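## Task

Scene 1: take the cardboard tube that sits on the desk and set it down lying on the floor of the tray that is also on the desk, entirely within the tray's walls. At the end the tray must still lie flat, nearly all of it resting on the desk. The robot must have released the tube and moved away; if the tube only stays put because the robot is holding it, it does not count. The robot must not topple or finish leaning, or the scene fails.

## Robot and tools

ROBOT. A wheeled cart (differential drive, cannot strafe) with a pan/tilt head camera and two small five-joint arms, each with a one-jaw gripper and a wrist camera. The cart spans x -0.35 to 0.07 m and is 0.53 m wide. Arm pan axes sit at x -0.060, y +0.155 (left) and -0.155 (right); shoulders are 0.89 m high. A fixed-jaw tip reaches at most about 0.44 m from its pan axis horizontally and no lower than 0.55 m above the floor.

FRAMES. Base frame: origin on the floor between the drive wheels, x forward, y left, z up. left_hand and right_hand in results are the fixed-jaw tip positions in this frame (metres); a gripped object sits to the swinging-jaw side of that point. These readings can be off by a few cm, differently per arm. base_odometry is relative to where the base started in the scene, counts wheel rotation (slip looks like motion), heading in rad from -3.142 to 3.142, left positive.

TOOLS.
- execute_actions: actions is a list holding zero or one action. An action may contain base, joints, or both; they start together. base holds exactly one key: translate_m (metres, -1.4 to 1.4, a relative drive straight ahead, positive forward, measured from the last reported base state) or rotate_rad (radians, -3.2 to 3.2, a relative turn on the spot, positive counter-clockwise seen from above). joints is a single dictionary covering head and both arms, each entry an absolute target angle in radians keyed by name: head_pan_rad (-3.2..3.2, 0 ahead, + left), head_tilt_rad (-0.76..1.45, 0 level, + down), and for left_arm_ and right_arm_: shoulder_pan_rad (-1.919..1.919), shoulder_lift_rad (-1.745..1.745), elbow_flex_rad (-1.69..1.58), wrist_flex_rad (-1.658..1.658), wrist_roll_rad (-2.743..2.841), gripper_rad (0..1.919). Omitted joints keep chasing their previous targets. cameras selects images: head_camera, left_wrist_camera, right_wrist_camera, or all (default); [] gives none. Unknown keys or out-of-range numbers reject the whole call. One action lasts at most 15 s. Speeds: base up to 0.20 m/s and 0.8 rad/s turning, arm joints 1.3-2.0 rad/s.
- wait: seconds 0 to 10; returns state and images, commands nothing.
- zoom_image: camera plus region [x0, y0, x1, y1] in pixels of that camera's last full image (origin top-left, images 644x476), at most 504x504.
- read_manual: optional section, only "licences"; no motion.
- finished_scene: scene 1 or 2; irreversible, reports success and gives the next task. A reply with no tool call ends everything.

ARM CONVENTIONS. Pan: 0 points the left arm left and the right arm right; positive pan turns either arm clockwise from above, so straight ahead is +1.571 (left) and -1.571 (right). Lift, elbow and wrist flex: all zero gives an upper arm tilted 0.24 rad out from vertical with forearm and fingers level; positive bends downward, and the sum of the three is the finger angle below horizontal (1.571 = pointing down, possible only with the forearm no more than 0.08 rad above level). Wrist roll -1.522: jaws close across the arm plane, fixed jaw on the left looking outward; 1.619: fixed jaw on the right; 0.049: closing within the plane. With level fingers above furniture use the fixed-jaw-left roll, since the hand body then rises about 0.08 m above rather than below. Jaw gap by gripper angle: 0 -> 0.003 m, 0.3 -> 0.026, 0.6 -> 0.049, 1 -> 0.076, 1.919 -> 0.106. To grip, target up to about 0.2 rad below the contact angle; going lower adds nothing and risks a trip. A holding jaw reads off_target; done means empty or a light grip.

STOW. Left: pan -1.75, lift 0.05, elbow 1.35, wrist_flex -1.55, roll -1.52; right identical except pan 1.75. Stow in two steps away from loose items: wrists first, then pan/lift/elbow. Leaving stow, do not move the wrists first. Stowed, a spin needs 0.44 m free radius; turning or reversing right next to a desk can snag the cart's rear and topple it.

RESULTS. joint_positions, left_hand/right_hand, base_odometry, base_status and joint_status (done; off_target = resting away from target, maybe still pushing; time_out = target dropped, holding; not_followed = a self-collision check refused that arm's targets, which may be retried with later actions; gripper targets still run), on_its_own (motion not commanded), a pictures line naming image order, Motor temperatures per arm in joint_positions order, MOTOR HOT from 55 C, OVER-TEMPERATURE FAULT at 70 C (arm halts, limit_stop_at_motor_heat in joint_status; resend targets). A stop in one call skips the later motion calls of that reply.

CAUTIONS. Loaded or extended joints sag toward gravity; offset the next target by the observed sag. A joint stuck over 0.30 rad from target for about 2 s (thinking time counts) trips to 20 % torque; reset by waiting for it to settle and commanding 0.2 rad past the reading on the side away from the failed target (or 0.04 past a range end; a jaw to its end). To stop a blocked joint straining, send its current reading. Payload about 0.4 kg at full reach, 0.7 kg within 0.28 m, 1 kg with both hands close in. Never let arms or hands strike or press each other. Pulling on things, especially in front, can tip the robot. Avoid drops, slams and shoving the tray; objects may occasionally get nudged. Release the item and withdraw the arm before finishing.

Each tool is called after "Emit:" as name(argument=value, ...), one argument or row to a line, values as JSON.

## Session

Emit:
execute_actions(
  actions=[],
)

Scene clock: 0.00 s.
Motor temperatures (°C, as the motors report them): left_arm=[26 27 24 26 26] | right_arm=[24 24 26 28 26]
base_odometry: x=+0.000 y=+0.000 heading=+0.000 (m, m, rad; odometry frame)
base_status: not commanded
joint_positions: head_pan_rad=-0.005 head_tilt_rad=+0.020 left_arm_shoulder_pan_rad=-1.782 left_arm_shoulder_lift_rad=+0.029 left_arm_elbow_flex_rad=+1.291 left_arm_wrist_flex_rad=-1.520 left_arm_wrist_roll_rad=-1.490 left_arm_gripper_rad=+1.920 right_arm_shoulder_pan_rad=+1.784 right_arm_shoulder_lift_rad=+0.007 right_arm_elbow_flex_rad=+1.341 right_arm_wrist_flex_rad=-1.511 right_arm_wrist_roll_rad=-1.534 right_arm_gripper_rad=+1.920
joint_status: not commanded
left_hand: x=-0.3102 y=+0.0934 z=+0.9077 quat_wxyz=(-0.069, -0.628, -0.077, +0.771) (m; base frame)
right_hand: x=-0.3084 y=-0.1091 z=+0.9018 quat_wxyz=(-0.077, +0.643, -0.073, -0.758) (m; base frame)
pictures: head_camera, left_wrist_camera, right_wrist_camera
Images, in order (width x height): head_camera 644x476, left_wrist_camera 644x476, right_wrist_camera 644x476.

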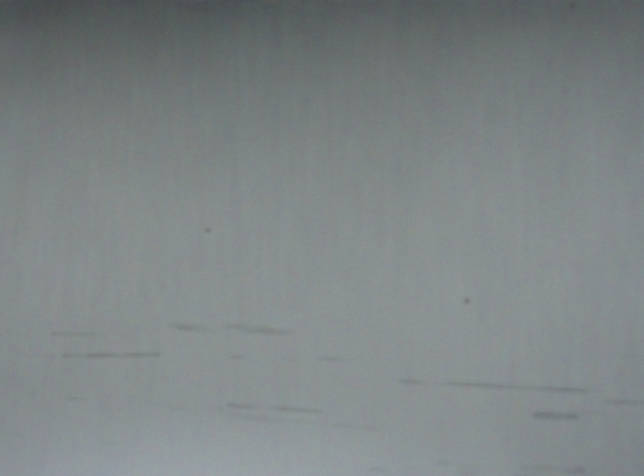

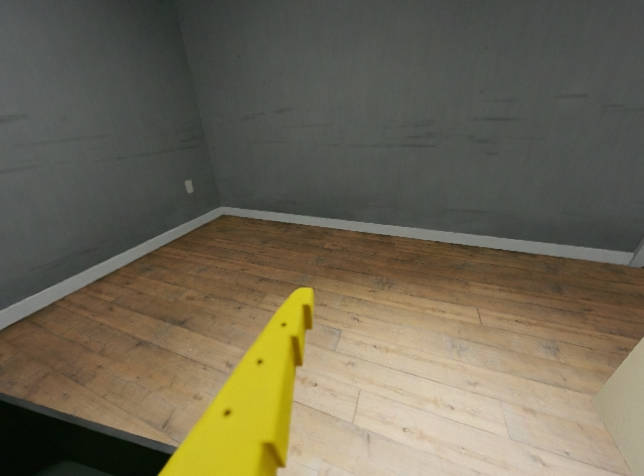

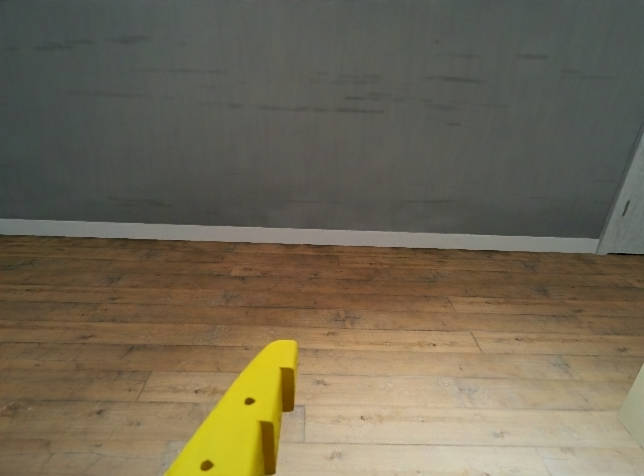

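Emit:
execute_actions(
  actions=[
    {"joints":{"head_pan_rad":-1.6,"head_tilt_rad":0.4}},
  ],
  cameras=["head_camera"],
)

Scene clock: 3.40 s.
Motor temperatures (°C, as the motors report them): left_arm=[26 27 24 26 26] | right_arm=[24 24 26 28 26]
base_odometry: x=+0.000 y=+0.000 heading=+0.000 (m, m, rad; odometry frame)
base_status: not commanded
joint_positions: head_pan_rad=-1.590 head_tilt_rad=+0.393 left_arm_shoulder_pan_rad=-1.782 left_arm_shoulder_lift_rad=+0.029 left_arm_elbow_flex_rad=+1.291 left_arm_wrist_flex_rad=-1.520 left_arm_wrist_roll_rad=-1.490 left_arm_gripper_rad=+1.920 right_arm_shoulder_pan_rad=+1.784 right_arm_shoulder_lift_rad=+0.007 right_arm_elbow_flex_rad=+1.341 right_arm_wrist_flex_rad=-1.511 right_arm_wrist_roll_rad=-1.534 right_arm_gripper_rad=+1.920
joint_status: all done
left_hand: x=-0.3102 y=+0.0934 z=+0.9077 quat_wxyz=(-0.069, -0.628, -0.077, +0.771) (m; base frame)
right_hand: x=-0.3084 y=-0.1091 z=+0.9018 quat_wxyz=(-0.077, +0.643, -0.073, -0.758) (m; base frame)
pictures: head_camera
Images, in order (width x height): head_camera 644x476.

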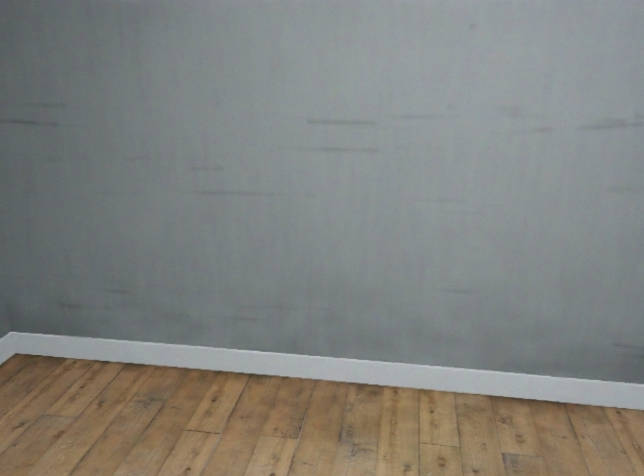

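Emit:
execute_actions(
  actions=[
    {"joints":{"head_pan_rad":3.1,"head_tilt_rad":0.4}},
  ],
  cameras=["head_camera"],
)

Scene clock: 8.47 s.
Motor temperatures (°C, as the motors report them): left_arm=[26 27 24 26 26] | right_arm=[24 24 26 28 26]
base_odometry: x=+0.000 y=+0.000 heading=+0.000 (m, m, rad; odometry frame)
base_status: not commanded
joint_positions: head_pan_rad=+3.090 head_tilt_rad=+0.393 left_arm_shoulder_pan_rad=-1.782 left_arm_shoulder_lift_rad=+0.029 left_arm_elbow_flex_rad=+1.291 left_arm_wrist_flex_rad=-1.520 left_arm_wrist_roll_rad=-1.490 left_arm_gripper_rad=+1.920 right_arm_shoulder_pan_rad=+1.784 right_arm_shoulder_lift_rad=+0.007 right_arm_elbow_flex_rad=+1.341 right_arm_wrist_flex_rad=-1.511 right_arm_wrist_roll_rad=-1.534 right_arm_gripper_rad=+1.920
joint_status: all done
left_hand: x=-0.3102 y=+0.0934 z=+0.9077 quat_wxyz=(-0.069, -0.628, -0.077, +0.771) (m; base frame)
right_hand: x=-0.3084 y=-0.1091 z=+0.9018 quat_wxyz=(-0.077, +0.643, -0.073, -0.758) (m; base frame)
pictures: head_camera
Images, in order (width x height): head_camera 644x476.

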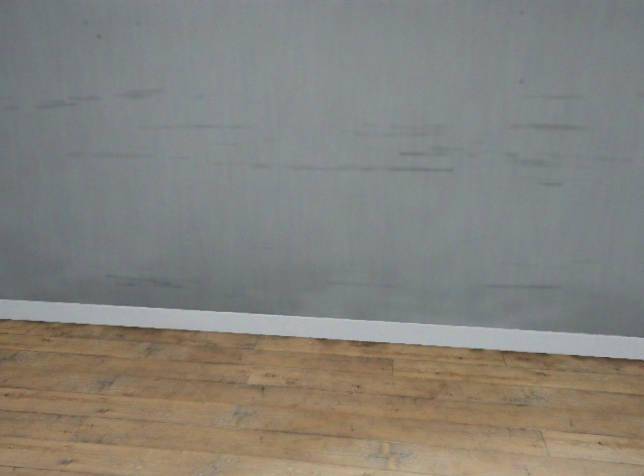

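Emit:
execute_actions(
  actions=[
    {"joints":{"head_pan_rad":1.7,"head_tilt_rad":0.4}},
  ],
  cameras=["head_camera"],
)

Scene clock: 11.33 s.
Motor temperatures (°C, as the motors report them): left_arm=[26 27 24 26 26] | right_arm=[24 24 26 28 26]
base_odometry: x=+0.000 y=+0.000 heading=+0.000 (m, m, rad; odometry frame)
base_status: not commanded
joint_positions: head_pan_rad=+1.710 head_tilt_rad=+0.393 left_arm_shoulder_pan_rad=-1.782 left_arm_shoulder_lift_rad=+0.029 left_arm_elbow_flex_rad=+1.291 left_arm_wrist_flex_rad=-1.520 left_arm_wrist_roll_rad=-1.490 left_arm_gripper_rad=+1.920 right_arm_shoulder_pan_rad=+1.784 right_arm_shoulder_lift_rad=+0.007 right_arm_elbow_flex_rad=+1.341 right_arm_wrist_flex_rad=-1.511 right_arm_wrist_roll_rad=-1.534 right_arm_gripper_rad=+1.920
joint_status: all done
left_hand: x=-0.3102 y=+0.0934 z=+0.9077 quat_wxyz=(-0.069, -0.628, -0.077, +0.771) (m; base frame)
right_hand: x=-0.3084 y=-0.1091 z=+0.9018 quat_wxyz=(-0.077, +0.643, -0.073, -0.758) (m; base frame)
pictures: head_camera
Images, in order (width x height): head_camera 644x476.

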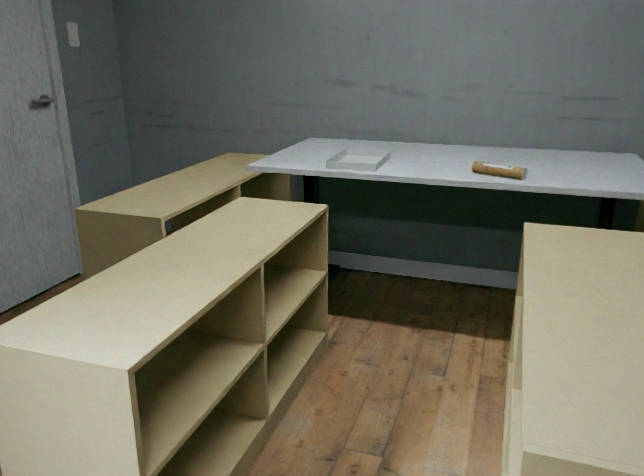

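Emit:
execute_actions(
  actions=[
    {"base":{"rotate_rad":1.45},"joints":{"head_pan_rad":0,"head_tilt_rad":0.5}},
  ],
  cameras=["head_camera"],
)

Scene clock: 18.00 s.
Motor temperatures (°C, as the motors report them): left_arm=[26 27 24 26 26] | right_arm=[24 24 26 28 26]
base_odometry: x=-0.001 y=+0.000 heading=+1.449 (m, m, rad; odometry frame)
base_status: done
joint_positions: head_pan_rad=+0.010 head_tilt_rad=+0.494 left_arm_shoulder_pan_rad=-1.782 left_arm_shoulder_lift_rad=+0.029 left_arm_elbow_flex_rad=+1.291 left_arm_wrist_flex_rad=-1.520 left_arm_wrist_roll_rad=-1.490 left_arm_gripper_rad=+1.920 right_arm_shoulder_pan_rad=+1.784 right_arm_shoulder_lift_rad=+0.007 right_arm_elbow_flex_rad=+1.341 right_arm_wrist_flex_rad=-1.511 right_arm_wrist_roll_rad=-1.534 right_arm_gripper_rad=+1.920
joint_status: all done
left_hand: x=-0.3102 y=+0.0934 z=+0.9077 quat_wxyz=(-0.069, -0.628, -0.077, +0.771) (m; base frame)
right_hand: x=-0.3084 y=-0.1091 z=+0.9018 quat_wxyz=(-0.077, +0.643, -0.073, -0.758) (m; base frame)
pictures: head_camera
Images, in order (width x height): head_camera 644x476.

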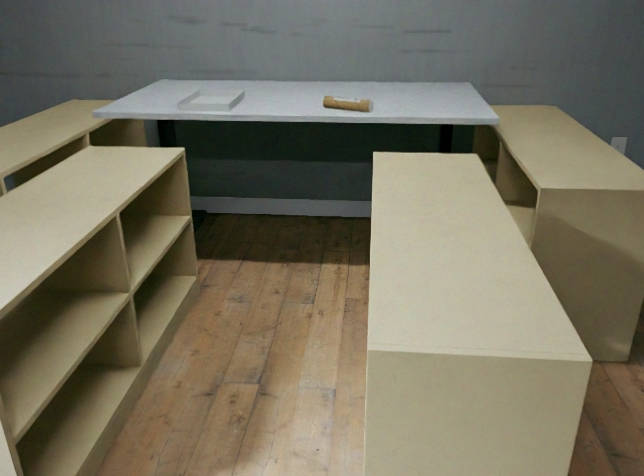

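Emit:
execute_actions(
  actions=[
    {"base":{"rotate_rad":1.47}},
  ],
  cameras=["head_camera"],
)

Scene clock: 30.73 s.
Motor temperatures (°C, as the motors report them): left_arm=[26 27 24 26 26] | right_arm=[24 24 26 28 26]
base_odometry: x=-0.001 y=-0.001 heading=+2.918 (m, m, rad; odometry frame)
base_status: done
joint_positions: head_pan_rad=+0.010 head_tilt_rad=+0.494 left_arm_shoulder_pan_rad=-1.782 left_arm_shoulder_lift_rad=+0.029 left_arm_elbow_flex_rad=+1.291 left_arm_wrist_flex_rad=-1.520 left_arm_wrist_roll_rad=-1.490 left_arm_gripper_rad=+1.920 right_arm_shoulder_pan_rad=+1.784 right_arm_shoulder_lift_rad=+0.007 right_arm_elbow_flex_rad=+1.341 right_arm_wrist_flex_rad=-1.511 right_arm_wrist_roll_rad=-1.534 right_arm_gripper_rad=+1.920
joint_status: not commanded
left_hand: x=-0.3102 y=+0.0934 z=+0.9077 quat_wxyz=(-0.069, -0.628, -0.077, +0.771) (m; base frame)
right_hand: x=-0.3084 y=-0.1091 z=+0.9018 quat_wxyz=(-0.077, +0.643, -0.073, -0.758) (m; base frame)
pictures: head_camera
Images, in order (width x height): head_camera 644x476.

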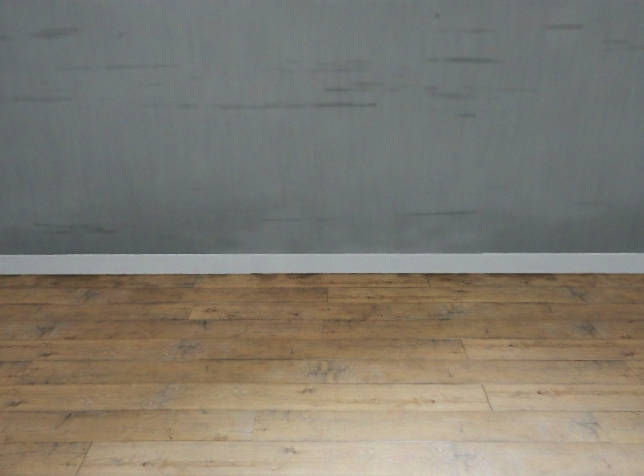

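Square to the wall, good.

Emit:
execute_actions(
  actions=[
    {"base":{"translate_m":0.33}},
  ],
  cameras=[],
)

Emit:
execute_actions(
  actions=[
    {"base":{"rotate_rad":-1.571}},
  ],
  cameras=["head_camera"],
)

Scene clock: 34.97 s.
Motor temperatures (°C, as the motors report them): left_arm=[26 27 24 26 26] | right_arm=[24 24 26 28 26]
base_odometry: x=-0.323 y=+0.072 heading=+2.920 (m, m, rad; odometry frame)
base_status: done
joint_positions: head_pan_rad=+0.010 head_tilt_rad=+0.494 left_arm_shoulder_pan_rad=-1.782 left_arm_shoulder_lift_rad=+0.029 left_arm_elbow_flex_rad=+1.291 left_arm_wrist_flex_rad=-1.520 left_arm_wrist_roll_rad=-1.490 left_arm_gripper_rad=+1.920 right_arm_shoulder_pan_rad=+1.784 right_arm_shoulder_lift_rad=+0.007 right_arm_elbow_flex_rad=+1.341 right_arm_wrist_flex_rad=-1.511 right_arm_wrist_roll_rad=-1.534 right_arm_gripper_rad=+1.920
joint_status: not commanded
left_hand: x=-0.3102 y=+0.0934 z=+0.9077 quat_wxyz=(-0.069, -0.628, -0.077, +0.771) (m; base frame)
right_hand: x=-0.3084 y=-0.1091 z=+0.9018 quat_wxyz=(-0.077, +0.643, -0.073, -0.758) (m; base frame)
pictures: none
No camera images: the call's "cameras" was empty. Leave "cameras" out to get every camera's image.

Scene clock: 37.63 s.
Motor temperatures (°C, as the motors report them): left_arm=[26 27 24 26 26] | right_arm=[24 24 26 28 26]
base_odometry: x=-0.322 y=+0.071 heading=+1.350 (m, m, rad; odometry frame)
base_status: done
joint_positions: head_pan_rad=+0.010 head_tilt_rad=+0.494 left_arm_shoulder_pan_rad=-1.782 left_arm_shoulder_lift_rad=+0.029 left_arm_elbow_flex_rad=+1.291 left_arm_wrist_flex_rad=-1.520 left_arm_wrist_roll_rad=-1.490 left_arm_gripper_rad=+1.920 right_arm_shoulder_pan_rad=+1.784 right_arm_shoulder_lift_rad=+0.007 right_arm_elbow_flex_rad=+1.341 right_arm_wrist_flex_rad=-1.511 right_arm_wrist_roll_rad=-1.534 right_arm_gripper_rad=+1.920
joint_status: not commanded
left_hand: x=-0.3102 y=+0.0934 z=+0.9077 quat_wxyz=(-0.069, -0.628, -0.077, +0.771) (m; base frame)
right_hand: x=-0.3084 y=-0.1091 z=+0.9018 quat_wxyz=(-0.077, +0.643, -0.073, -0.758) (m; base frame)
pictures: head_camera
Images, in order (width x height): head_camera 644x476.

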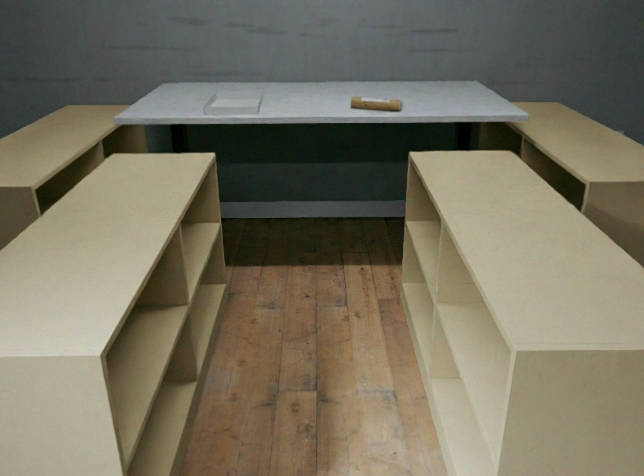

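Emit:
execute_actions(
  actions=[
    {"base":{"translate_m":0.9}},
  ],
  cameras=["head_camera"],
)

Scene clock: 46.57 s.
Motor temperatures (°C, as the motors report them): left_arm=[26 27 24 26 26] | right_arm=[24 24 26 28 26]
base_odometry: x=-0.124 y=+0.949 heading=+1.350 (m, m, rad; odometry frame)
base_status: done
joint_positions: head_pan_rad=+0.010 head_tilt_rad=+0.494 left_arm_shoulder_pan_rad=-1.782 left_arm_shoulder_lift_rad=+0.029 left_arm_elbow_flex_rad=+1.291 left_arm_wrist_flex_rad=-1.520 left_arm_wrist_roll_rad=-1.490 left_arm_gripper_rad=+1.920 right_arm_shoulder_pan_rad=+1.784 right_arm_shoulder_lift_rad=+0.007 right_arm_elbow_flex_rad=+1.341 right_arm_wrist_flex_rad=-1.511 right_arm_wrist_roll_rad=-1.534 right_arm_gripper_rad=+1.920
joint_status: not commanded
left_hand: x=-0.3102 y=+0.0934 z=+0.9077 quat_wxyz=(-0.069, -0.628, -0.077, +0.771) (m; base frame)
right_hand: x=-0.3084 y=-0.1091 z=+0.9018 quat_wxyz=(-0.077, +0.643, -0.073, -0.758) (m; base frame)
pictures: head_camera
Images, in order (width x height): head_camera 644x476.

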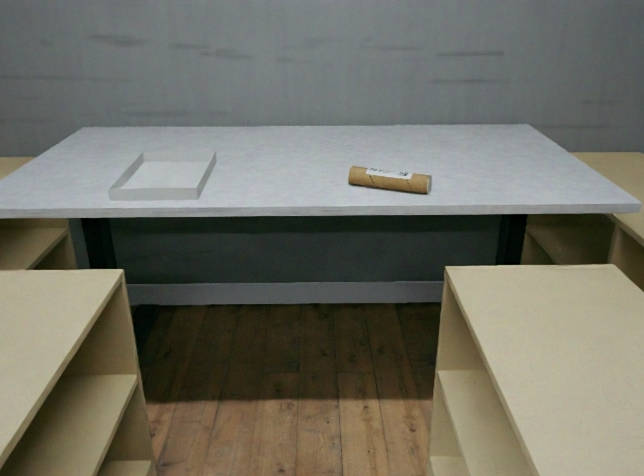

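Emit:
execute_actions(
  actions=[
    {"base":{"translate_m":0.7},"joints":{"head_tilt_rad":0.9}},
  ],
  cameras=["head_camera"],
)

Scene clock: 57.57 s.
Motor temperatures (°C, as the motors report them): left_arm=[26 27 24 26 26] | right_arm=[24 24 26 28 26]
base_odometry: x=+0.035 y=+1.627 heading=+1.338 (m, m, rad; odometry frame)
base_status: translate_m time_out (by the wheels' count: +0.697 of +0.700)
joint_positions: head_pan_rad=+0.010 head_tilt_rad=+0.895 left_arm_shoulder_pan_rad=-1.782 left_arm_shoulder_lift_rad=+0.029 left_arm_elbow_flex_rad=+1.291 left_arm_wrist_flex_rad=-1.520 left_arm_wrist_roll_rad=-1.490 left_arm_gripper_rad=+1.920 right_arm_shoulder_pan_rad=+1.784 right_arm_shoulder_lift_rad=+0.007 right_arm_elbow_flex_rad=+1.341 right_arm_wrist_flex_rad=-1.511 right_arm_wrist_roll_rad=-1.534 right_arm_gripper_rad=+1.920
joint_status: all done
left_hand: x=-0.3102 y=+0.0934 z=+0.9077 quat_wxyz=(-0.069, -0.628, -0.077, +0.771) (m; base frame)
right_hand: x=-0.3084 y=-0.1091 z=+0.9018 quat_wxyz=(-0.077, +0.643, -0.073, -0.758) (m; base frame)
pictures: head_camera
Images, in order (width x height): head_camera 644x476.

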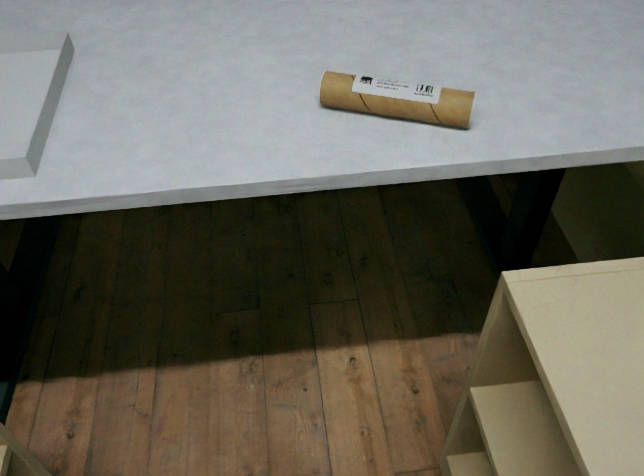

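Emit:
execute_actions(
  actions=[
    {"base":{"rotate_rad":0.09}},
  ],
  cameras=["head_camera"],
)

Scene clock: 66.27 s.
Motor temperatures (°C, as the motors report them): left_arm=[26 27 24 26 26] | right_arm=[24 24 26 28 26]
base_odometry: x=+0.035 y=+1.628 heading=+1.428 (m, m, rad; odometry frame)
base_status: done
joint_positions: head_pan_rad=+0.010 head_tilt_rad=+0.895 left_arm_shoulder_pan_rad=-1.782 left_arm_shoulder_lift_rad=+0.029 left_arm_elbow_flex_rad=+1.291 left_arm_wrist_flex_rad=-1.520 left_arm_wrist_roll_rad=-1.490 left_arm_gripper_rad=+1.920 right_arm_shoulder_pan_rad=+1.784 right_arm_shoulder_lift_rad=+0.007 right_arm_elbow_flex_rad=+1.341 right_arm_wrist_flex_rad=-1.511 right_arm_wrist_roll_rad=-1.534 right_arm_gripper_rad=+1.920
joint_status: not commanded
left_hand: x=-0.3102 y=+0.0934 z=+0.9077 quat_wxyz=(-0.069, -0.628, -0.077, +0.771) (m; base frame)
right_hand: x=-0.3084 y=-0.1091 z=+0.9018 quat_wxyz=(-0.077, +0.643, -0.073, -0.758) (m; base frame)
pictures: head_camera
Images, in order (width x height): head_camera 644x476.

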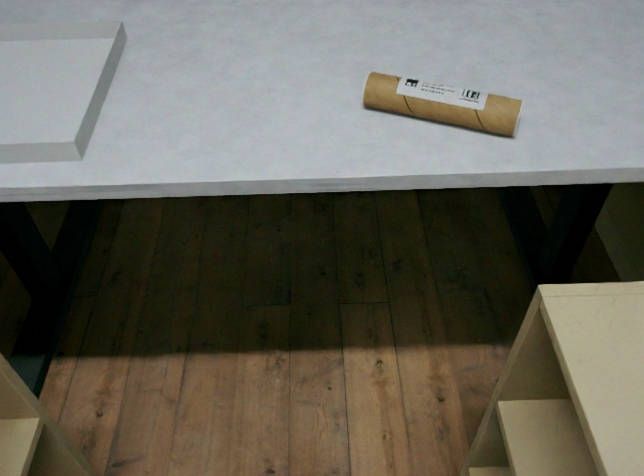

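Emit:
execute_actions(
  actions=[
    {"base":{"translate_m":0.2}},
  ],
  cameras=["head_camera"],
)

Scene clock: 77.73 s.
Motor temperatures (°C, as the motors report them): left_arm=[26 27 24 26 26] | right_arm=[24 24 26 28 26]
base_odometry: x=+0.065 y=+1.822 heading=+1.417 (m, m, rad; odometry frame)
base_status: translate_m time_out (by the wheels' count: +0.196 of +0.200)
joint_positions: head_pan_rad=+0.010 head_tilt_rad=+0.895 left_arm_shoulder_pan_rad=-1.782 left_arm_shoulder_lift_rad=+0.029 left_arm_elbow_flex_rad=+1.291 left_arm_wrist_flex_rad=-1.520 left_arm_wrist_roll_rad=-1.490 left_arm_gripper_rad=+1.920 right_arm_shoulder_pan_rad=+1.784 right_arm_shoulder_lift_rad=+0.007 right_arm_elbow_flex_rad=+1.341 right_arm_wrist_flex_rad=-1.511 right_arm_wrist_roll_rad=-1.534 right_arm_gripper_rad=+1.920
joint_status: not commanded
left_hand: x=-0.3102 y=+0.0934 z=+0.9077 quat_wxyz=(-0.069, -0.628, -0.077, +0.771) (m; base frame)
right_hand: x=-0.3084 y=-0.1091 z=+0.9018 quat_wxyz=(-0.077, +0.643, -0.073, -0.758) (m; base frame)
pictures: head_camera
Images, in order (width x height): head_camera 644x476.

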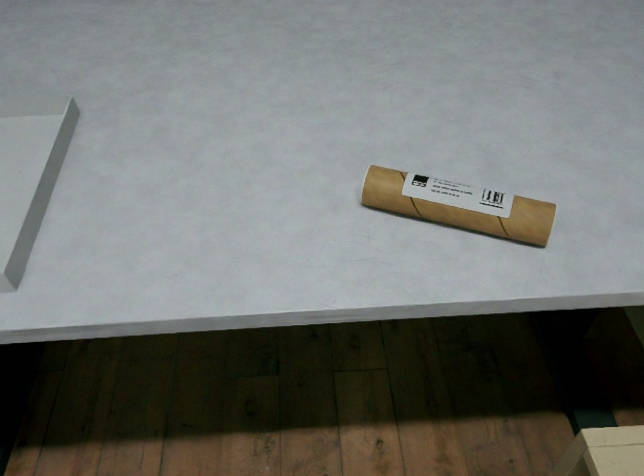

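Emit:
execute_actions(
  actions=[
    {"base":{"translate_m":0.14},"joints":{"right_arm_shoulder_pan_rad":-1.571,"right_arm_shoulder_lift_rad":0.3,"right_arm_elbow_flex_rad":-0.3,"right_arm_wrist_flex_rad":1.2,"right_arm_wrist_roll_rad":0.049}},
  ],
)

Scene clock: 83.77 s.
Motor temperatures (°C, as the motors report them): left_arm=[26 27 24 26 26] | right_arm=[24 24 26 28 26]
base_odometry: x=+0.088 y=+1.957 heading=+1.405 (m, m, rad; odometry frame)
base_status: translate_m time_out (by the wheels' count: +0.137 of +0.140)
joint_positions: head_pan_rad=+0.010 head_tilt_rad=+0.895 left_arm_shoulder_pan_rad=-1.782 left_arm_shoulder_lift_rad=+0.029 left_arm_elbow_flex_rad=+1.291 left_arm_wrist_flex_rad=-1.520 left_arm_wrist_roll_rad=-1.490 left_arm_gripper_rad=+1.920 right_arm_shoulder_pan_rad=-1.565 right_arm_shoulder_lift_rad=+0.320 right_arm_elbow_flex_rad=-0.263 right_arm_wrist_flex_rad=+1.192 right_arm_wrist_roll_rad=+0.041 right_arm_gripper_rad=+1.920
joint_status: all done
left_hand: x=-0.3102 y=+0.0934 z=+0.9077 quat_wxyz=(-0.069, -0.628, -0.077, +0.771) (m; base frame)
right_hand: x=+0.2107 y=-0.1570 z=+0.8349 quat_wxyz=(+0.113, -0.693, +0.703, -0.113) (m; base frame)
pictures: head_camera, left_wrist_camera, right_wrist_camera
Images, in order (width x height): head_camera 644x476, left_wrist_camera 644x476, right_wrist_camera 644x476.

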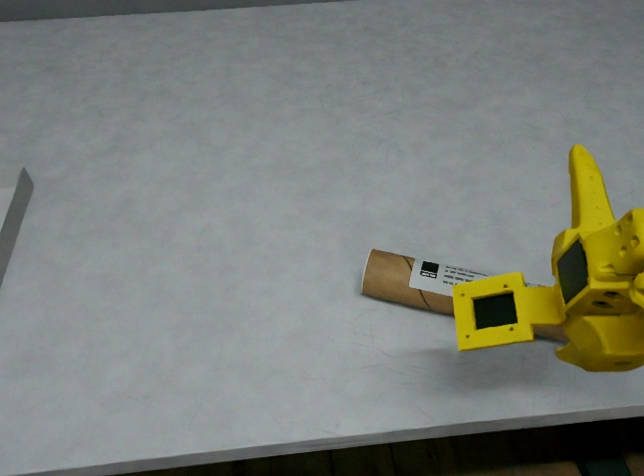

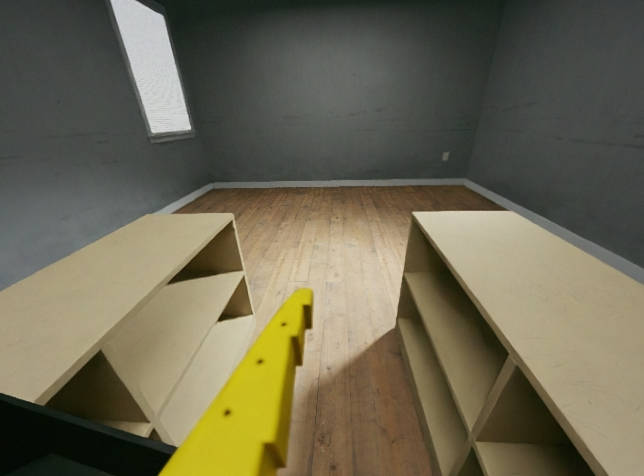

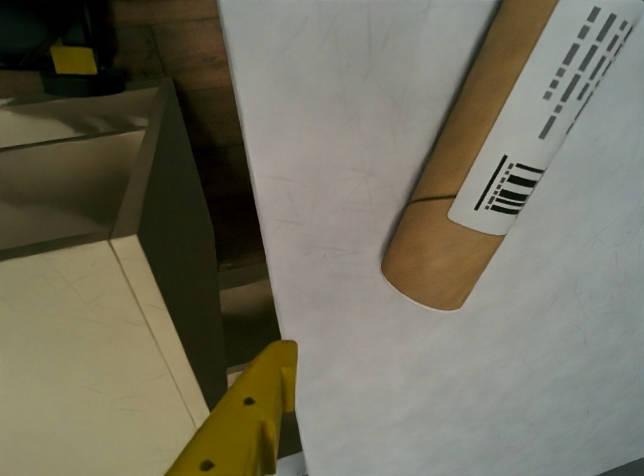

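Emit:
execute_actions(
  actions=[
    {"base":{"translate_m":0.10}},
  ],
  cameras=["head_camera","right_wrist_camera"],
)

Scene clock: 91.90 s.
Motor temperatures (°C, as the motors report them): left_arm=[26 27 24 26 26] | right_arm=[24 24 26 28 26]
base_odometry: x=+0.105 y=+2.052 heading=+1.392 (m, m, rad; odometry frame)
base_status: translate_m time_out (by the wheels' count: +0.096 of +0.100)
joint_positions: head_pan_rad=+0.010 head_tilt_rad=+0.895 left_arm_shoulder_pan_rad=-1.782 left_arm_shoulder_lift_rad=+0.029 left_arm_elbow_flex_rad=+1.291 left_arm_wrist_flex_rad=-1.520 left_arm_wrist_roll_rad=-1.490 left_arm_gripper_rad=+1.920 right_arm_shoulder_pan_rad=-1.566 right_arm_shoulder_lift_rad=+0.320 right_arm_elbow_flex_rad=-0.263 right_arm_wrist_flex_rad=+1.192 right_arm_wrist_roll_rad=+0.041 right_arm_gripper_rad=+1.920
joint_status: not commanded
left_hand: x=-0.3102 y=+0.0934 z=+0.9077 quat_wxyz=(-0.069, -0.628, -0.077, +0.771) (m; base frame)
right_hand: x=+0.2107 y=-0.1566 z=+0.8349 quat_wxyz=(+0.114, -0.694, +0.702, -0.113) (m; base frame)
pictures: head_camera, right_wrist_camera
Images, in order (width x height): head_camera 644x476, right_wrist_camera 644x476.

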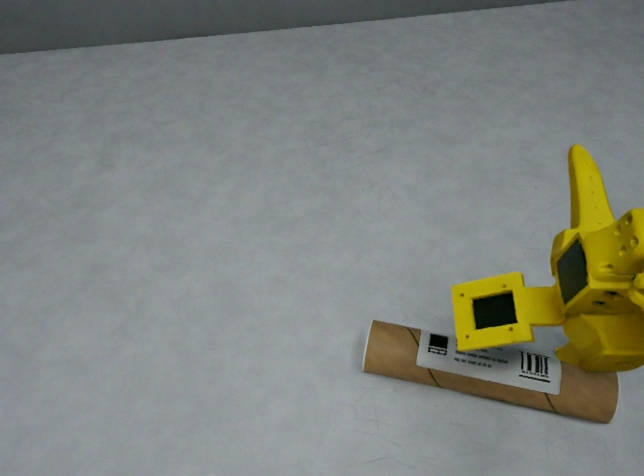

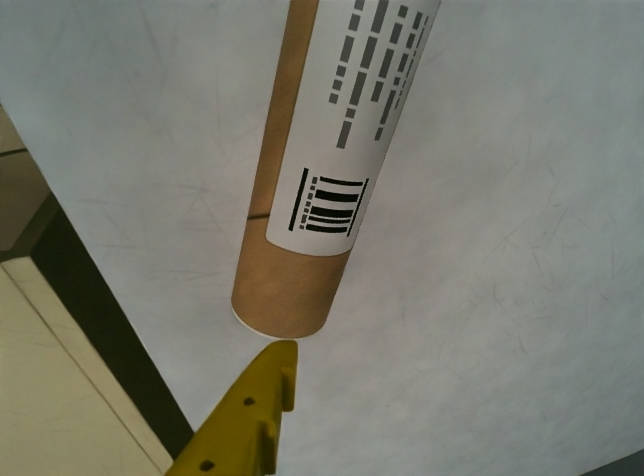

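Emit:
execute_actions(
  actions=[
    {"joints":{"right_arm_shoulder_lift_rad":0.72,"right_arm_elbow_flex_rad":-0.76,"right_arm_wrist_flex_rad":1.61}},
  ],
  cameras=["head_camera","right_wrist_camera"],
)

Scene clock: 103.27 s.
Motor temperatures (°C, as the motors report them): left_arm=[26 27 24 26 26] | right_arm=[24 24 26 28 26]
base_odometry: x=+0.105 y=+2.052 heading=+1.392 (m, m, rad; odometry frame)
base_status: not commanded
joint_positions: head_pan_rad=+0.010 head_tilt_rad=+0.895 left_arm_shoulder_pan_rad=-1.782 left_arm_shoulder_lift_rad=+0.029 left_arm_elbow_flex_rad=+1.291 left_arm_wrist_flex_rad=-1.520 left_arm_wrist_roll_rad=-1.490 left_arm_gripper_rad=+1.920 right_arm_shoulder_pan_rad=-1.566 right_arm_shoulder_lift_rad=+0.740 right_arm_elbow_flex_rad=-0.727 right_arm_wrist_flex_rad=+1.600 right_arm_wrist_roll_rad=+0.041 right_arm_gripper_rad=+1.920
joint_status: all done
left_hand: x=-0.3102 y=+0.0934 z=+0.9077 quat_wxyz=(-0.069, -0.628, -0.077, +0.771) (m; base frame)
right_hand: x=+0.1872 y=-0.1565 z=+0.8016 quat_wxyz=(-0.015, -0.703, +0.711, +0.015) (m; base frame)
pictures: head_camera, right_wrist_camera
Images, in order (width x height): head_camera 644x476, right_wrist_camera 644x476.

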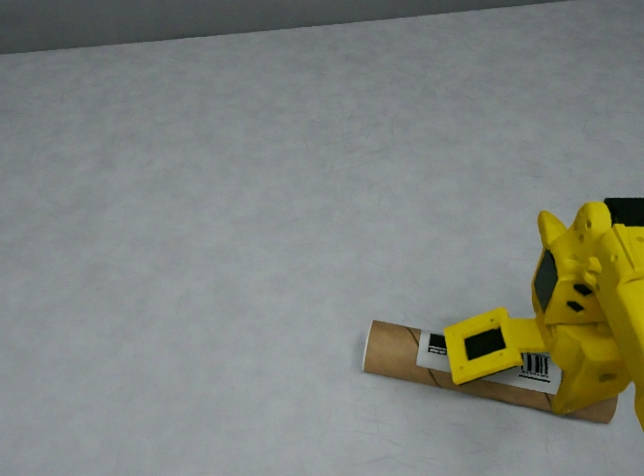

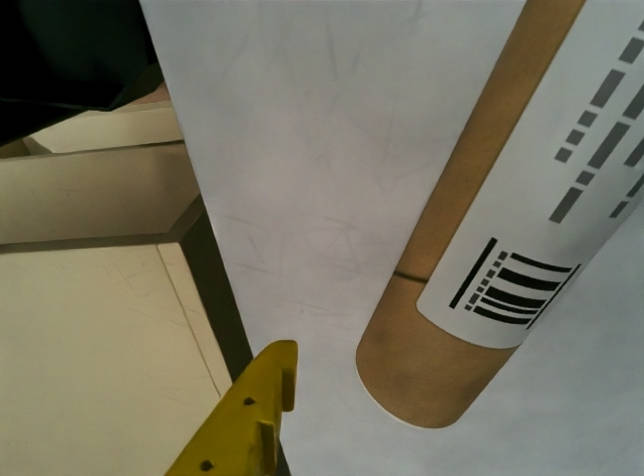

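Emit:
execute_actions(
  actions=[
    {"joints":{"right_arm_shoulder_pan_rad":-1.66,"right_arm_shoulder_lift_rad":0.83,"right_arm_elbow_flex_rad":-0.66,"right_arm_wrist_flex_rad":1.40}},
  ],
  cameras=["head_camera","right_wrist_camera"],
)

Scene clock: 127.03 s.
Motor temperatures (°C, as the motors report them): left_arm=[26 27 24 26 26] | right_arm=[24 24 26 28 26]
base_odometry: x=+0.105 y=+2.052 heading=+1.392 (m, m, rad; odometry frame)
base_status: not commanded
joint_positions: head_pan_rad=+0.010 head_tilt_rad=+0.895 left_arm_shoulder_pan_rad=-1.782 left_arm_shoulder_lift_rad=+0.029 left_arm_elbow_flex_rad=+1.291 left_arm_wrist_flex_rad=-1.520 left_arm_wrist_roll_rad=-1.490 left_arm_gripper_rad=+1.920 right_arm_shoulder_pan_rad=-1.653 right_arm_shoulder_lift_rad=+0.852 right_arm_elbow_flex_rad=-0.658 right_arm_wrist_flex_rad=+1.410 right_arm_wrist_roll_rad=+0.041 right_arm_gripper_rad=+1.920
joint_status: all done
left_hand: x=-0.3102 y=+0.0934 z=+0.9077 quat_wxyz=(-0.069, -0.628, -0.077, +0.771) (m; base frame)
right_hand: x=+0.1928 y=-0.1344 z=+0.7659 quat_wxyz=(-0.012, -0.733, +0.680, +0.011) (m; base frame)
pictures: head_camera, right_wrist_camera
Images, in order (width x height): head_camera 644x476, right_wrist_camera 644x476.

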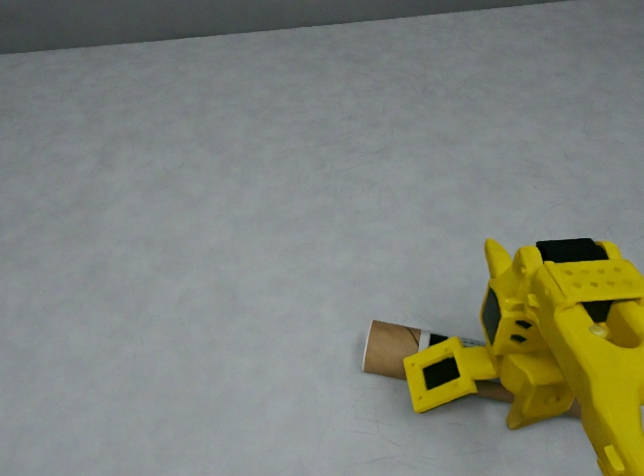

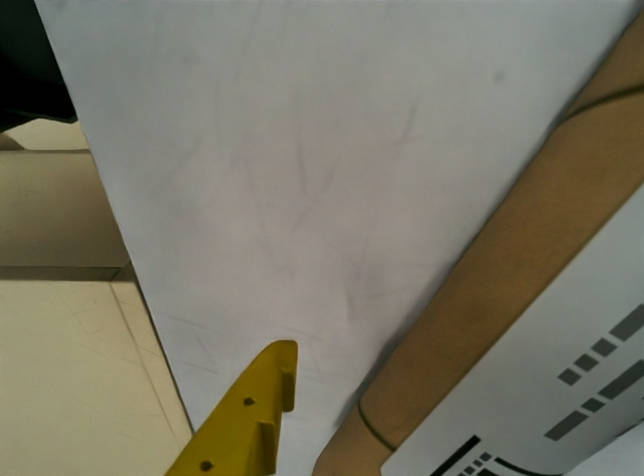

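Emit:
execute_actions(
  actions=[
    {"joints":{"right_arm_shoulder_lift_rad":0.9,"right_arm_elbow_flex_rad":-0.61,"right_arm_wrist_flex_rad":1.27,"right_arm_wrist_roll_rad":0.4}},
  ],
  cameras=["head_camera","right_wrist_camera"],
)

Scene clock: 131.87 s.
Motor temperatures (°C, as the motors report them): left_arm=[26 27 24 26 26] | right_arm=[24 24 26 28 26]
base_odometry: x=+0.105 y=+2.052 heading=+1.392 (m, m, rad; odometry frame)
base_status: not commanded
joint_positions: head_pan_rad=+0.010 head_tilt_rad=+0.895 left_arm_shoulder_pan_rad=-1.782 left_arm_shoulder_lift_rad=+0.029 left_arm_elbow_flex_rad=+1.291 left_arm_wrist_flex_rad=-1.520 left_arm_wrist_roll_rad=-1.490 left_arm_gripper_rad=+1.920 right_arm_shoulder_pan_rad=-1.653 right_arm_shoulder_lift_rad=+0.921 right_arm_elbow_flex_rad=-0.610 right_arm_wrist_flex_rad=+1.280 right_arm_wrist_roll_rad=+0.391 right_arm_gripper_rad=+1.920
joint_status: all done
left_hand: x=-0.3102 y=+0.0934 z=+0.9077 quat_wxyz=(-0.069, -0.628, -0.077, +0.771) (m; base frame)
right_hand: x=+0.1958 y=-0.1369 z=+0.7431 quat_wxyz=(-0.006, -0.840, +0.542, +0.008) (m; base frame)
pictures: head_camera, right_wrist_camera
Images, in order (width x height): head_camera 644x476, right_wrist_camera 644x476.

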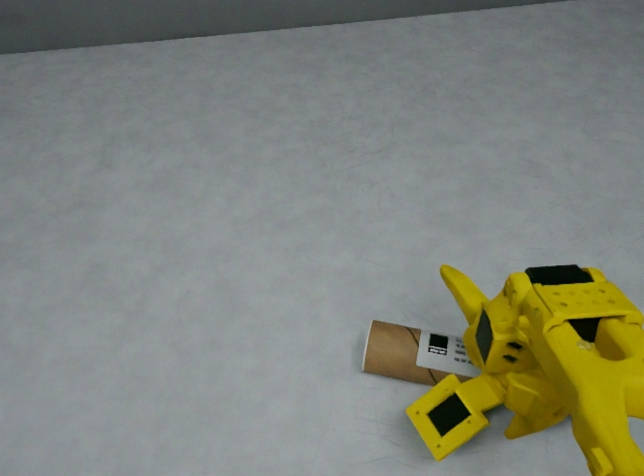

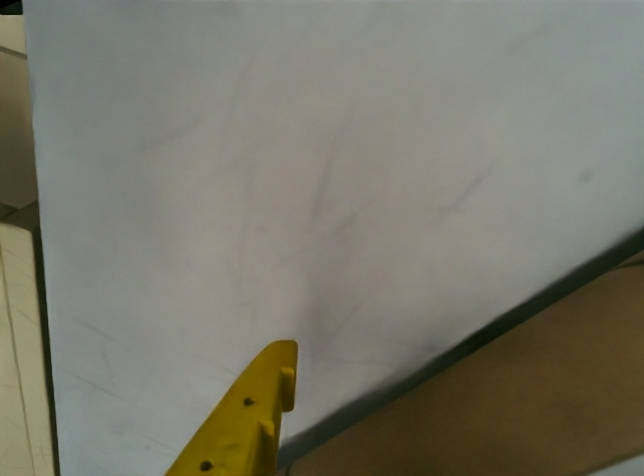

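Emit:
execute_actions(
  actions=[
    {"joints":{"right_arm_wrist_roll_rad":-0.4}},
  ],
  cameras=["head_camera","right_wrist_camera"],
)

Scene clock: 134.53 s.
Motor temperatures (°C, as the motors report them): left_arm=[26 27 24 26 26] | right_arm=[24 24 26 28 26]
base_odometry: x=+0.105 y=+2.052 heading=+1.392 (m, m, rad; odometry frame)
base_status: not commanded
joint_positions: head_pan_rad=+0.010 head_tilt_rad=+0.895 left_arm_shoulder_pan_rad=-1.782 left_arm_shoulder_lift_rad=+0.029 left_arm_elbow_flex_rad=+1.291 left_arm_wrist_flex_rad=-1.520 left_arm_wrist_roll_rad=-1.490 left_arm_gripper_rad=+1.920 right_arm_shoulder_pan_rad=-1.653 right_arm_shoulder_lift_rad=+0.921 right_arm_elbow_flex_rad=-0.610 right_arm_wrist_flex_rad=+1.280 right_arm_wrist_roll_rad=-0.391 right_arm_gripper_rad=+1.920
joint_status: all done
left_hand: x=-0.3102 y=+0.0934 z=+0.9077 quat_wxyz=(-0.069, -0.628, -0.077, +0.771) (m; base frame)
right_hand: x=+0.1954 y=-0.1308 z=+0.7431 quat_wxyz=(-0.009, -0.570, +0.821, +0.005) (m; base frame)
pictures: head_camera, right_wrist_camera
Images, in order (width x height): head_camera 644x476, right_wrist_camera 644x476.

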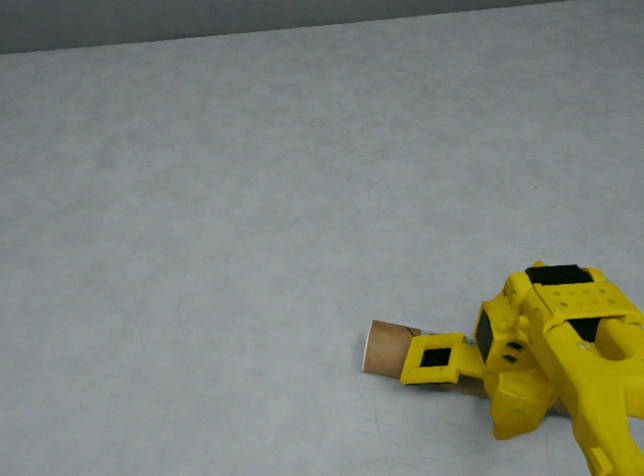

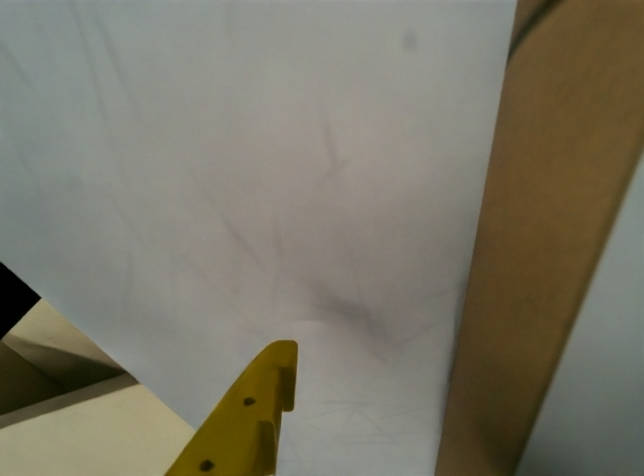

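Aligned. Close the gripper.

Emit:
execute_actions(
  actions=[
    {"joints":{"right_arm_gripper_rad":0.4}},
  ],
  cameras=["head_camera","right_wrist_camera"],
)

Scene clock: 137.50 s.
Motor temperatures (°C, as the motors report them): left_arm=[26 27 24 26 26] | right_arm=[24 24 26 28 26]
base_odometry: x=+0.105 y=+2.052 heading=+1.392 (m, m, rad; odometry frame)
base_status: not commanded
joint_positions: head_pan_rad=+0.010 head_tilt_rad=+0.895 left_arm_shoulder_pan_rad=-1.782 left_arm_shoulder_lift_rad=+0.029 left_arm_elbow_flex_rad=+1.291 left_arm_wrist_flex_rad=-1.520 left_arm_wrist_roll_rad=-1.490 left_arm_gripper_rad=+1.920 right_arm_shoulder_pan_rad=-1.653 right_arm_shoulder_lift_rad=+0.921 right_arm_elbow_flex_rad=-0.610 right_arm_wrist_flex_rad=+1.278 right_arm_wrist_roll_rad=-0.391 right_arm_gripper_rad=+0.533
joint_status: right_arm_gripper_rad off_target (ended at +0.533, target +0.400)
left_hand: x=-0.3102 y=+0.0934 z=+0.9077 quat_wxyz=(-0.069, -0.628, -0.077, +0.771) (m; base frame)
right_hand: x=+0.1957 y=-0.1308 z=+0.7431 quat_wxyz=(-0.008, -0.570, +0.821, +0.005) (m; base frame)
pictures: head_camera, right_wrist_camera
Images, in order (width x height): head_camera 644x476, right_wrist_camera 644x476.

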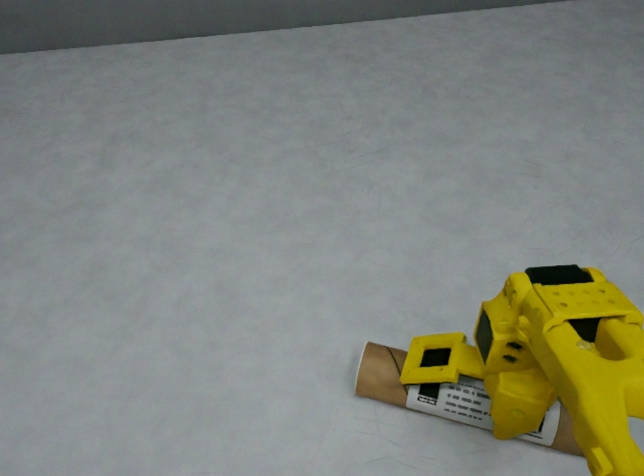

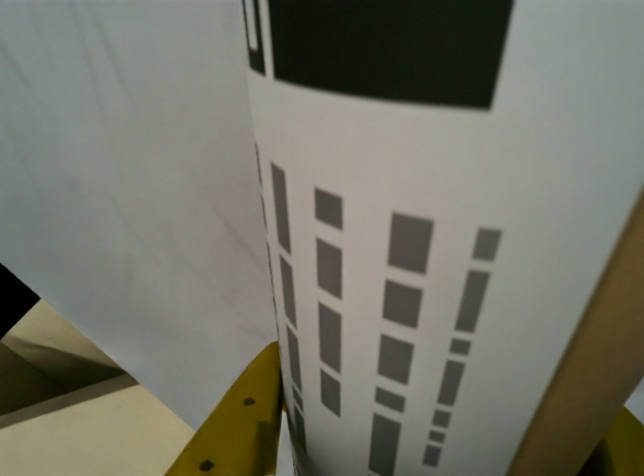

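Emit:
execute_actions(
  actions=[
    {"joints":{"right_arm_gripper_rad":0.36,"right_arm_shoulder_lift_rad":0.8,"right_arm_elbow_flex_rad":-0.68,"right_arm_wrist_flex_rad":1.45}},
  ],
  cameras=[],
)

Emit:
execute_actions(
  actions=[
    {"joints":{"right_arm_shoulder_pan_rad":-1.9,"right_arm_wrist_roll_rad":-0.28,"head_pan_rad":0.3,"head_tilt_rad":0.8}},
  ],
  cameras=["head_camera","right_wrist_camera"],
)

Scene clock: 144.80 s.
Motor temperatures (°C, as the motors report them): left_arm=[26 27 24 26 26] | right_arm=[24 24 26 28 26]
base_odometry: x=+0.105 y=+2.052 heading=+1.392 (m, m, rad; odometry frame)
base_status: not commanded
joint_positions: head_pan_rad=+0.010 head_tilt_rad=+0.895 left_arm_shoulder_pan_rad=-1.782 left_arm_shoulder_lift_rad=+0.029 left_arm_elbow_flex_rad=+1.291 left_arm_wrist_flex_rad=-1.520 left_arm_wrist_roll_rad=-1.490 left_arm_gripper_rad=+1.920 right_arm_shoulder_pan_rad=-1.653 right_arm_shoulder_lift_rad=+0.863 right_arm_elbow_flex_rad=-0.644 right_arm_wrist_flex_rad=+1.439 right_arm_wrist_roll_rad=-0.391 right_arm_gripper_rad=+0.526
joint_status: right_arm_gripper_rad off_target (ended at +0.526, target +0.360); the others done
left_hand: x=-0.3102 y=+0.0934 z=+0.9077 quat_wxyz=(-0.069, -0.628, -0.077, +0.771) (m; base frame)
right_hand: x=+0.1846 y=-0.1317 z=+0.7624 quat_wxyz=(-0.038, -0.570, +0.821, +0.022) (m; base frame)
pictures: none
No camera images: the call's "cameras" was empty. Leave "cameras" out to get every camera's image.

Scene clock: 145.77 s.
Motor temperatures (°C, as the motors report them): left_arm=[26 27 24 26 26] | right_arm=[24 24 26 28 26]
base_odometry: x=+0.105 y=+2.052 heading=+1.392 (m, m, rad; odometry frame)
base_status: not commanded
joint_positions: head_pan_rad=+0.290 head_tilt_rad=+0.815 left_arm_shoulder_pan_rad=-1.782 left_arm_shoulder_lift_rad=+0.029 left_arm_elbow_flex_rad=+1.291 left_arm_wrist_flex_rad=-1.520 left_arm_wrist_roll_rad=-1.490 left_arm_gripper_rad=+1.920 right_arm_shoulder_pan_rad=-1.881 right_arm_shoulder_lift_rad=+0.863 right_arm_elbow_flex_rad=-0.644 right_arm_wrist_flex_rad=+1.439 right_arm_wrist_roll_rad=-0.288 right_arm_gripper_rad=+0.526
joint_status: right_arm_shoulder_pan_rad off_target (ended at -1.880, target -1.900); the others done
joint sent to its limit — the command would take right_arm_shoulder_pan_rad past its lower limit, so that joint was sent only as far as its limit.
left_hand: x=-0.3102 y=+0.0934 z=+0.9077 quat_wxyz=(-0.069, -0.628, -0.077, +0.771) (m; base frame)
right_hand: x=+0.1731 y=-0.0781 z=+0.7624 quat_wxyz=(-0.039, -0.697, +0.716, +0.019) (m; base frame)
pictures: head_camera, right_wrist_camera
Images, in order (width x height): head_camera 644x476, right_wrist_camera 644x476.

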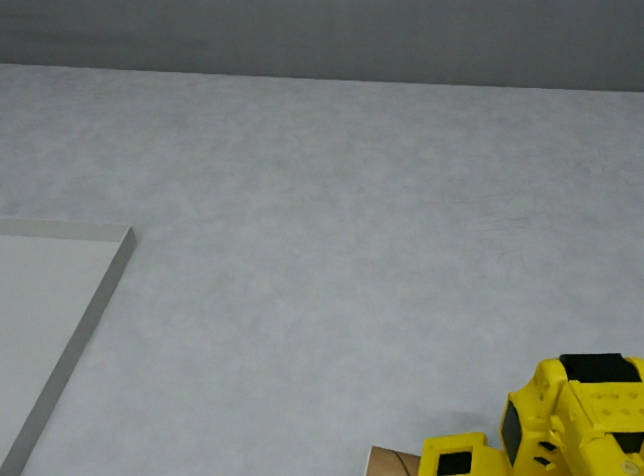

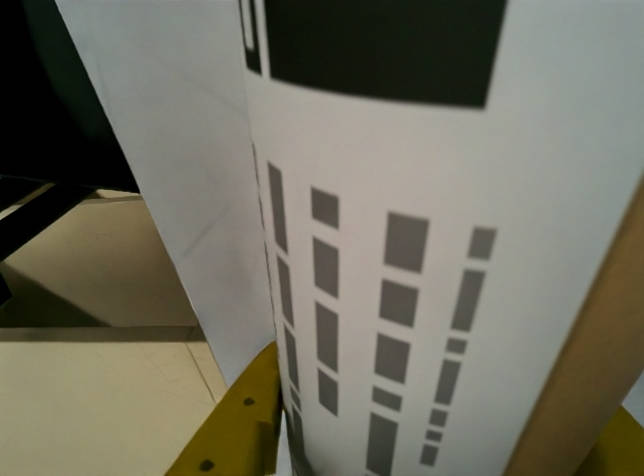

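Emit:
execute_actions(
  actions=[
    {"joints":{"right_arm_shoulder_lift_rad":0.71,"right_arm_elbow_flex_rad":-0.36,"right_arm_wrist_flex_rad":0.78}},
  ],
  cameras=["head_camera"],
)

Scene clock: 150.70 s.
Motor temperatures (°C, as the motors report them): left_arm=[26 27 24 26 26] | right_arm=[24 24 26 28 26]
base_odometry: x=+0.105 y=+2.052 heading=+1.392 (m, m, rad; odometry frame)
base_status: not commanded
joint_positions: head_pan_rad=+0.290 head_tilt_rad=+0.815 left_arm_shoulder_pan_rad=-1.782 left_arm_shoulder_lift_rad=+0.029 left_arm_elbow_flex_rad=+1.291 left_arm_wrist_flex_rad=-1.520 left_arm_wrist_roll_rad=-1.490 left_arm_gripper_rad=+1.920 right_arm_shoulder_pan_rad=-1.881 right_arm_shoulder_lift_rad=+0.771 right_arm_elbow_flex_rad=-0.357 right_arm_wrist_flex_rad=+0.795 right_arm_wrist_roll_rad=-0.288 right_arm_gripper_rad=+0.526
joint_status: all done
left_hand: x=-0.3102 y=+0.0934 z=+0.9077 quat_wxyz=(-0.069, -0.628, -0.077, +0.771) (m; base frame)
right_hand: x=+0.2292 y=-0.0601 z=+0.7530 quat_wxyz=(+0.161, -0.686, +0.705, -0.080) (m; base frame)
pictures: head_camera
Images, in order (width x height): head_camera 644x476.

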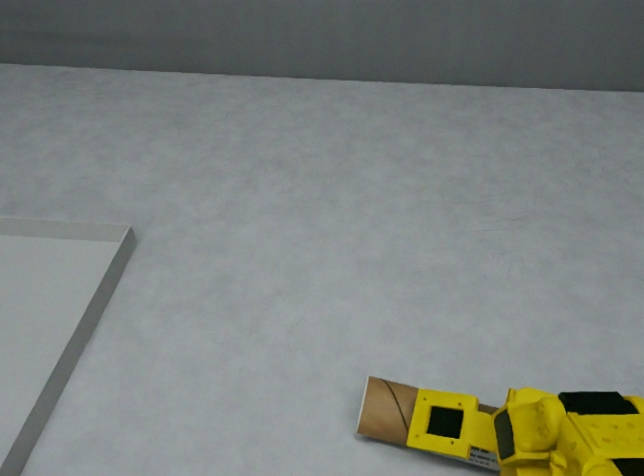

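Emit:
execute_actions(
  actions=[
    {"joints":{"right_arm_gripper_rad":1.2}},
  ],
  cameras=[],
)

Scene clock: 155.83 s.
Motor temperatures (°C, as the motors report them): left_arm=[26 27 24 26 26] | right_arm=[24 24 26 28 26]
base_odometry: x=+0.105 y=+2.052 heading=+1.392 (m, m, rad; odometry frame)
base_status: not commanded
joint_positions: head_pan_rad=+0.290 head_tilt_rad=+0.815 left_arm_shoulder_pan_rad=-1.782 left_arm_shoulder_lift_rad=+0.029 left_arm_elbow_flex_rad=+1.291 left_arm_wrist_flex_rad=-1.520 left_arm_wrist_roll_rad=-1.490 left_arm_gripper_rad=+1.920 right_arm_shoulder_pan_rad=-1.881 right_arm_shoulder_lift_rad=+0.768 right_arm_elbow_flex_rad=-0.357 right_arm_wrist_flex_rad=+0.795 right_arm_wrist_roll_rad=-0.288 right_arm_gripper_rad=+1.192
joint_status: all done
left_hand: x=-0.3102 y=+0.0934 z=+0.9077 quat_wxyz=(-0.069, -0.628, -0.077, +0.771) (m; base frame)
right_hand: x=+0.2296 y=-0.0600 z=+0.7538 quat_wxyz=(+0.163, -0.686, +0.705, -0.081) (m; base frame)
pictures: none
No camera images: the call's "cameras" was empty. Leave "cameras" out to get every camera's image.


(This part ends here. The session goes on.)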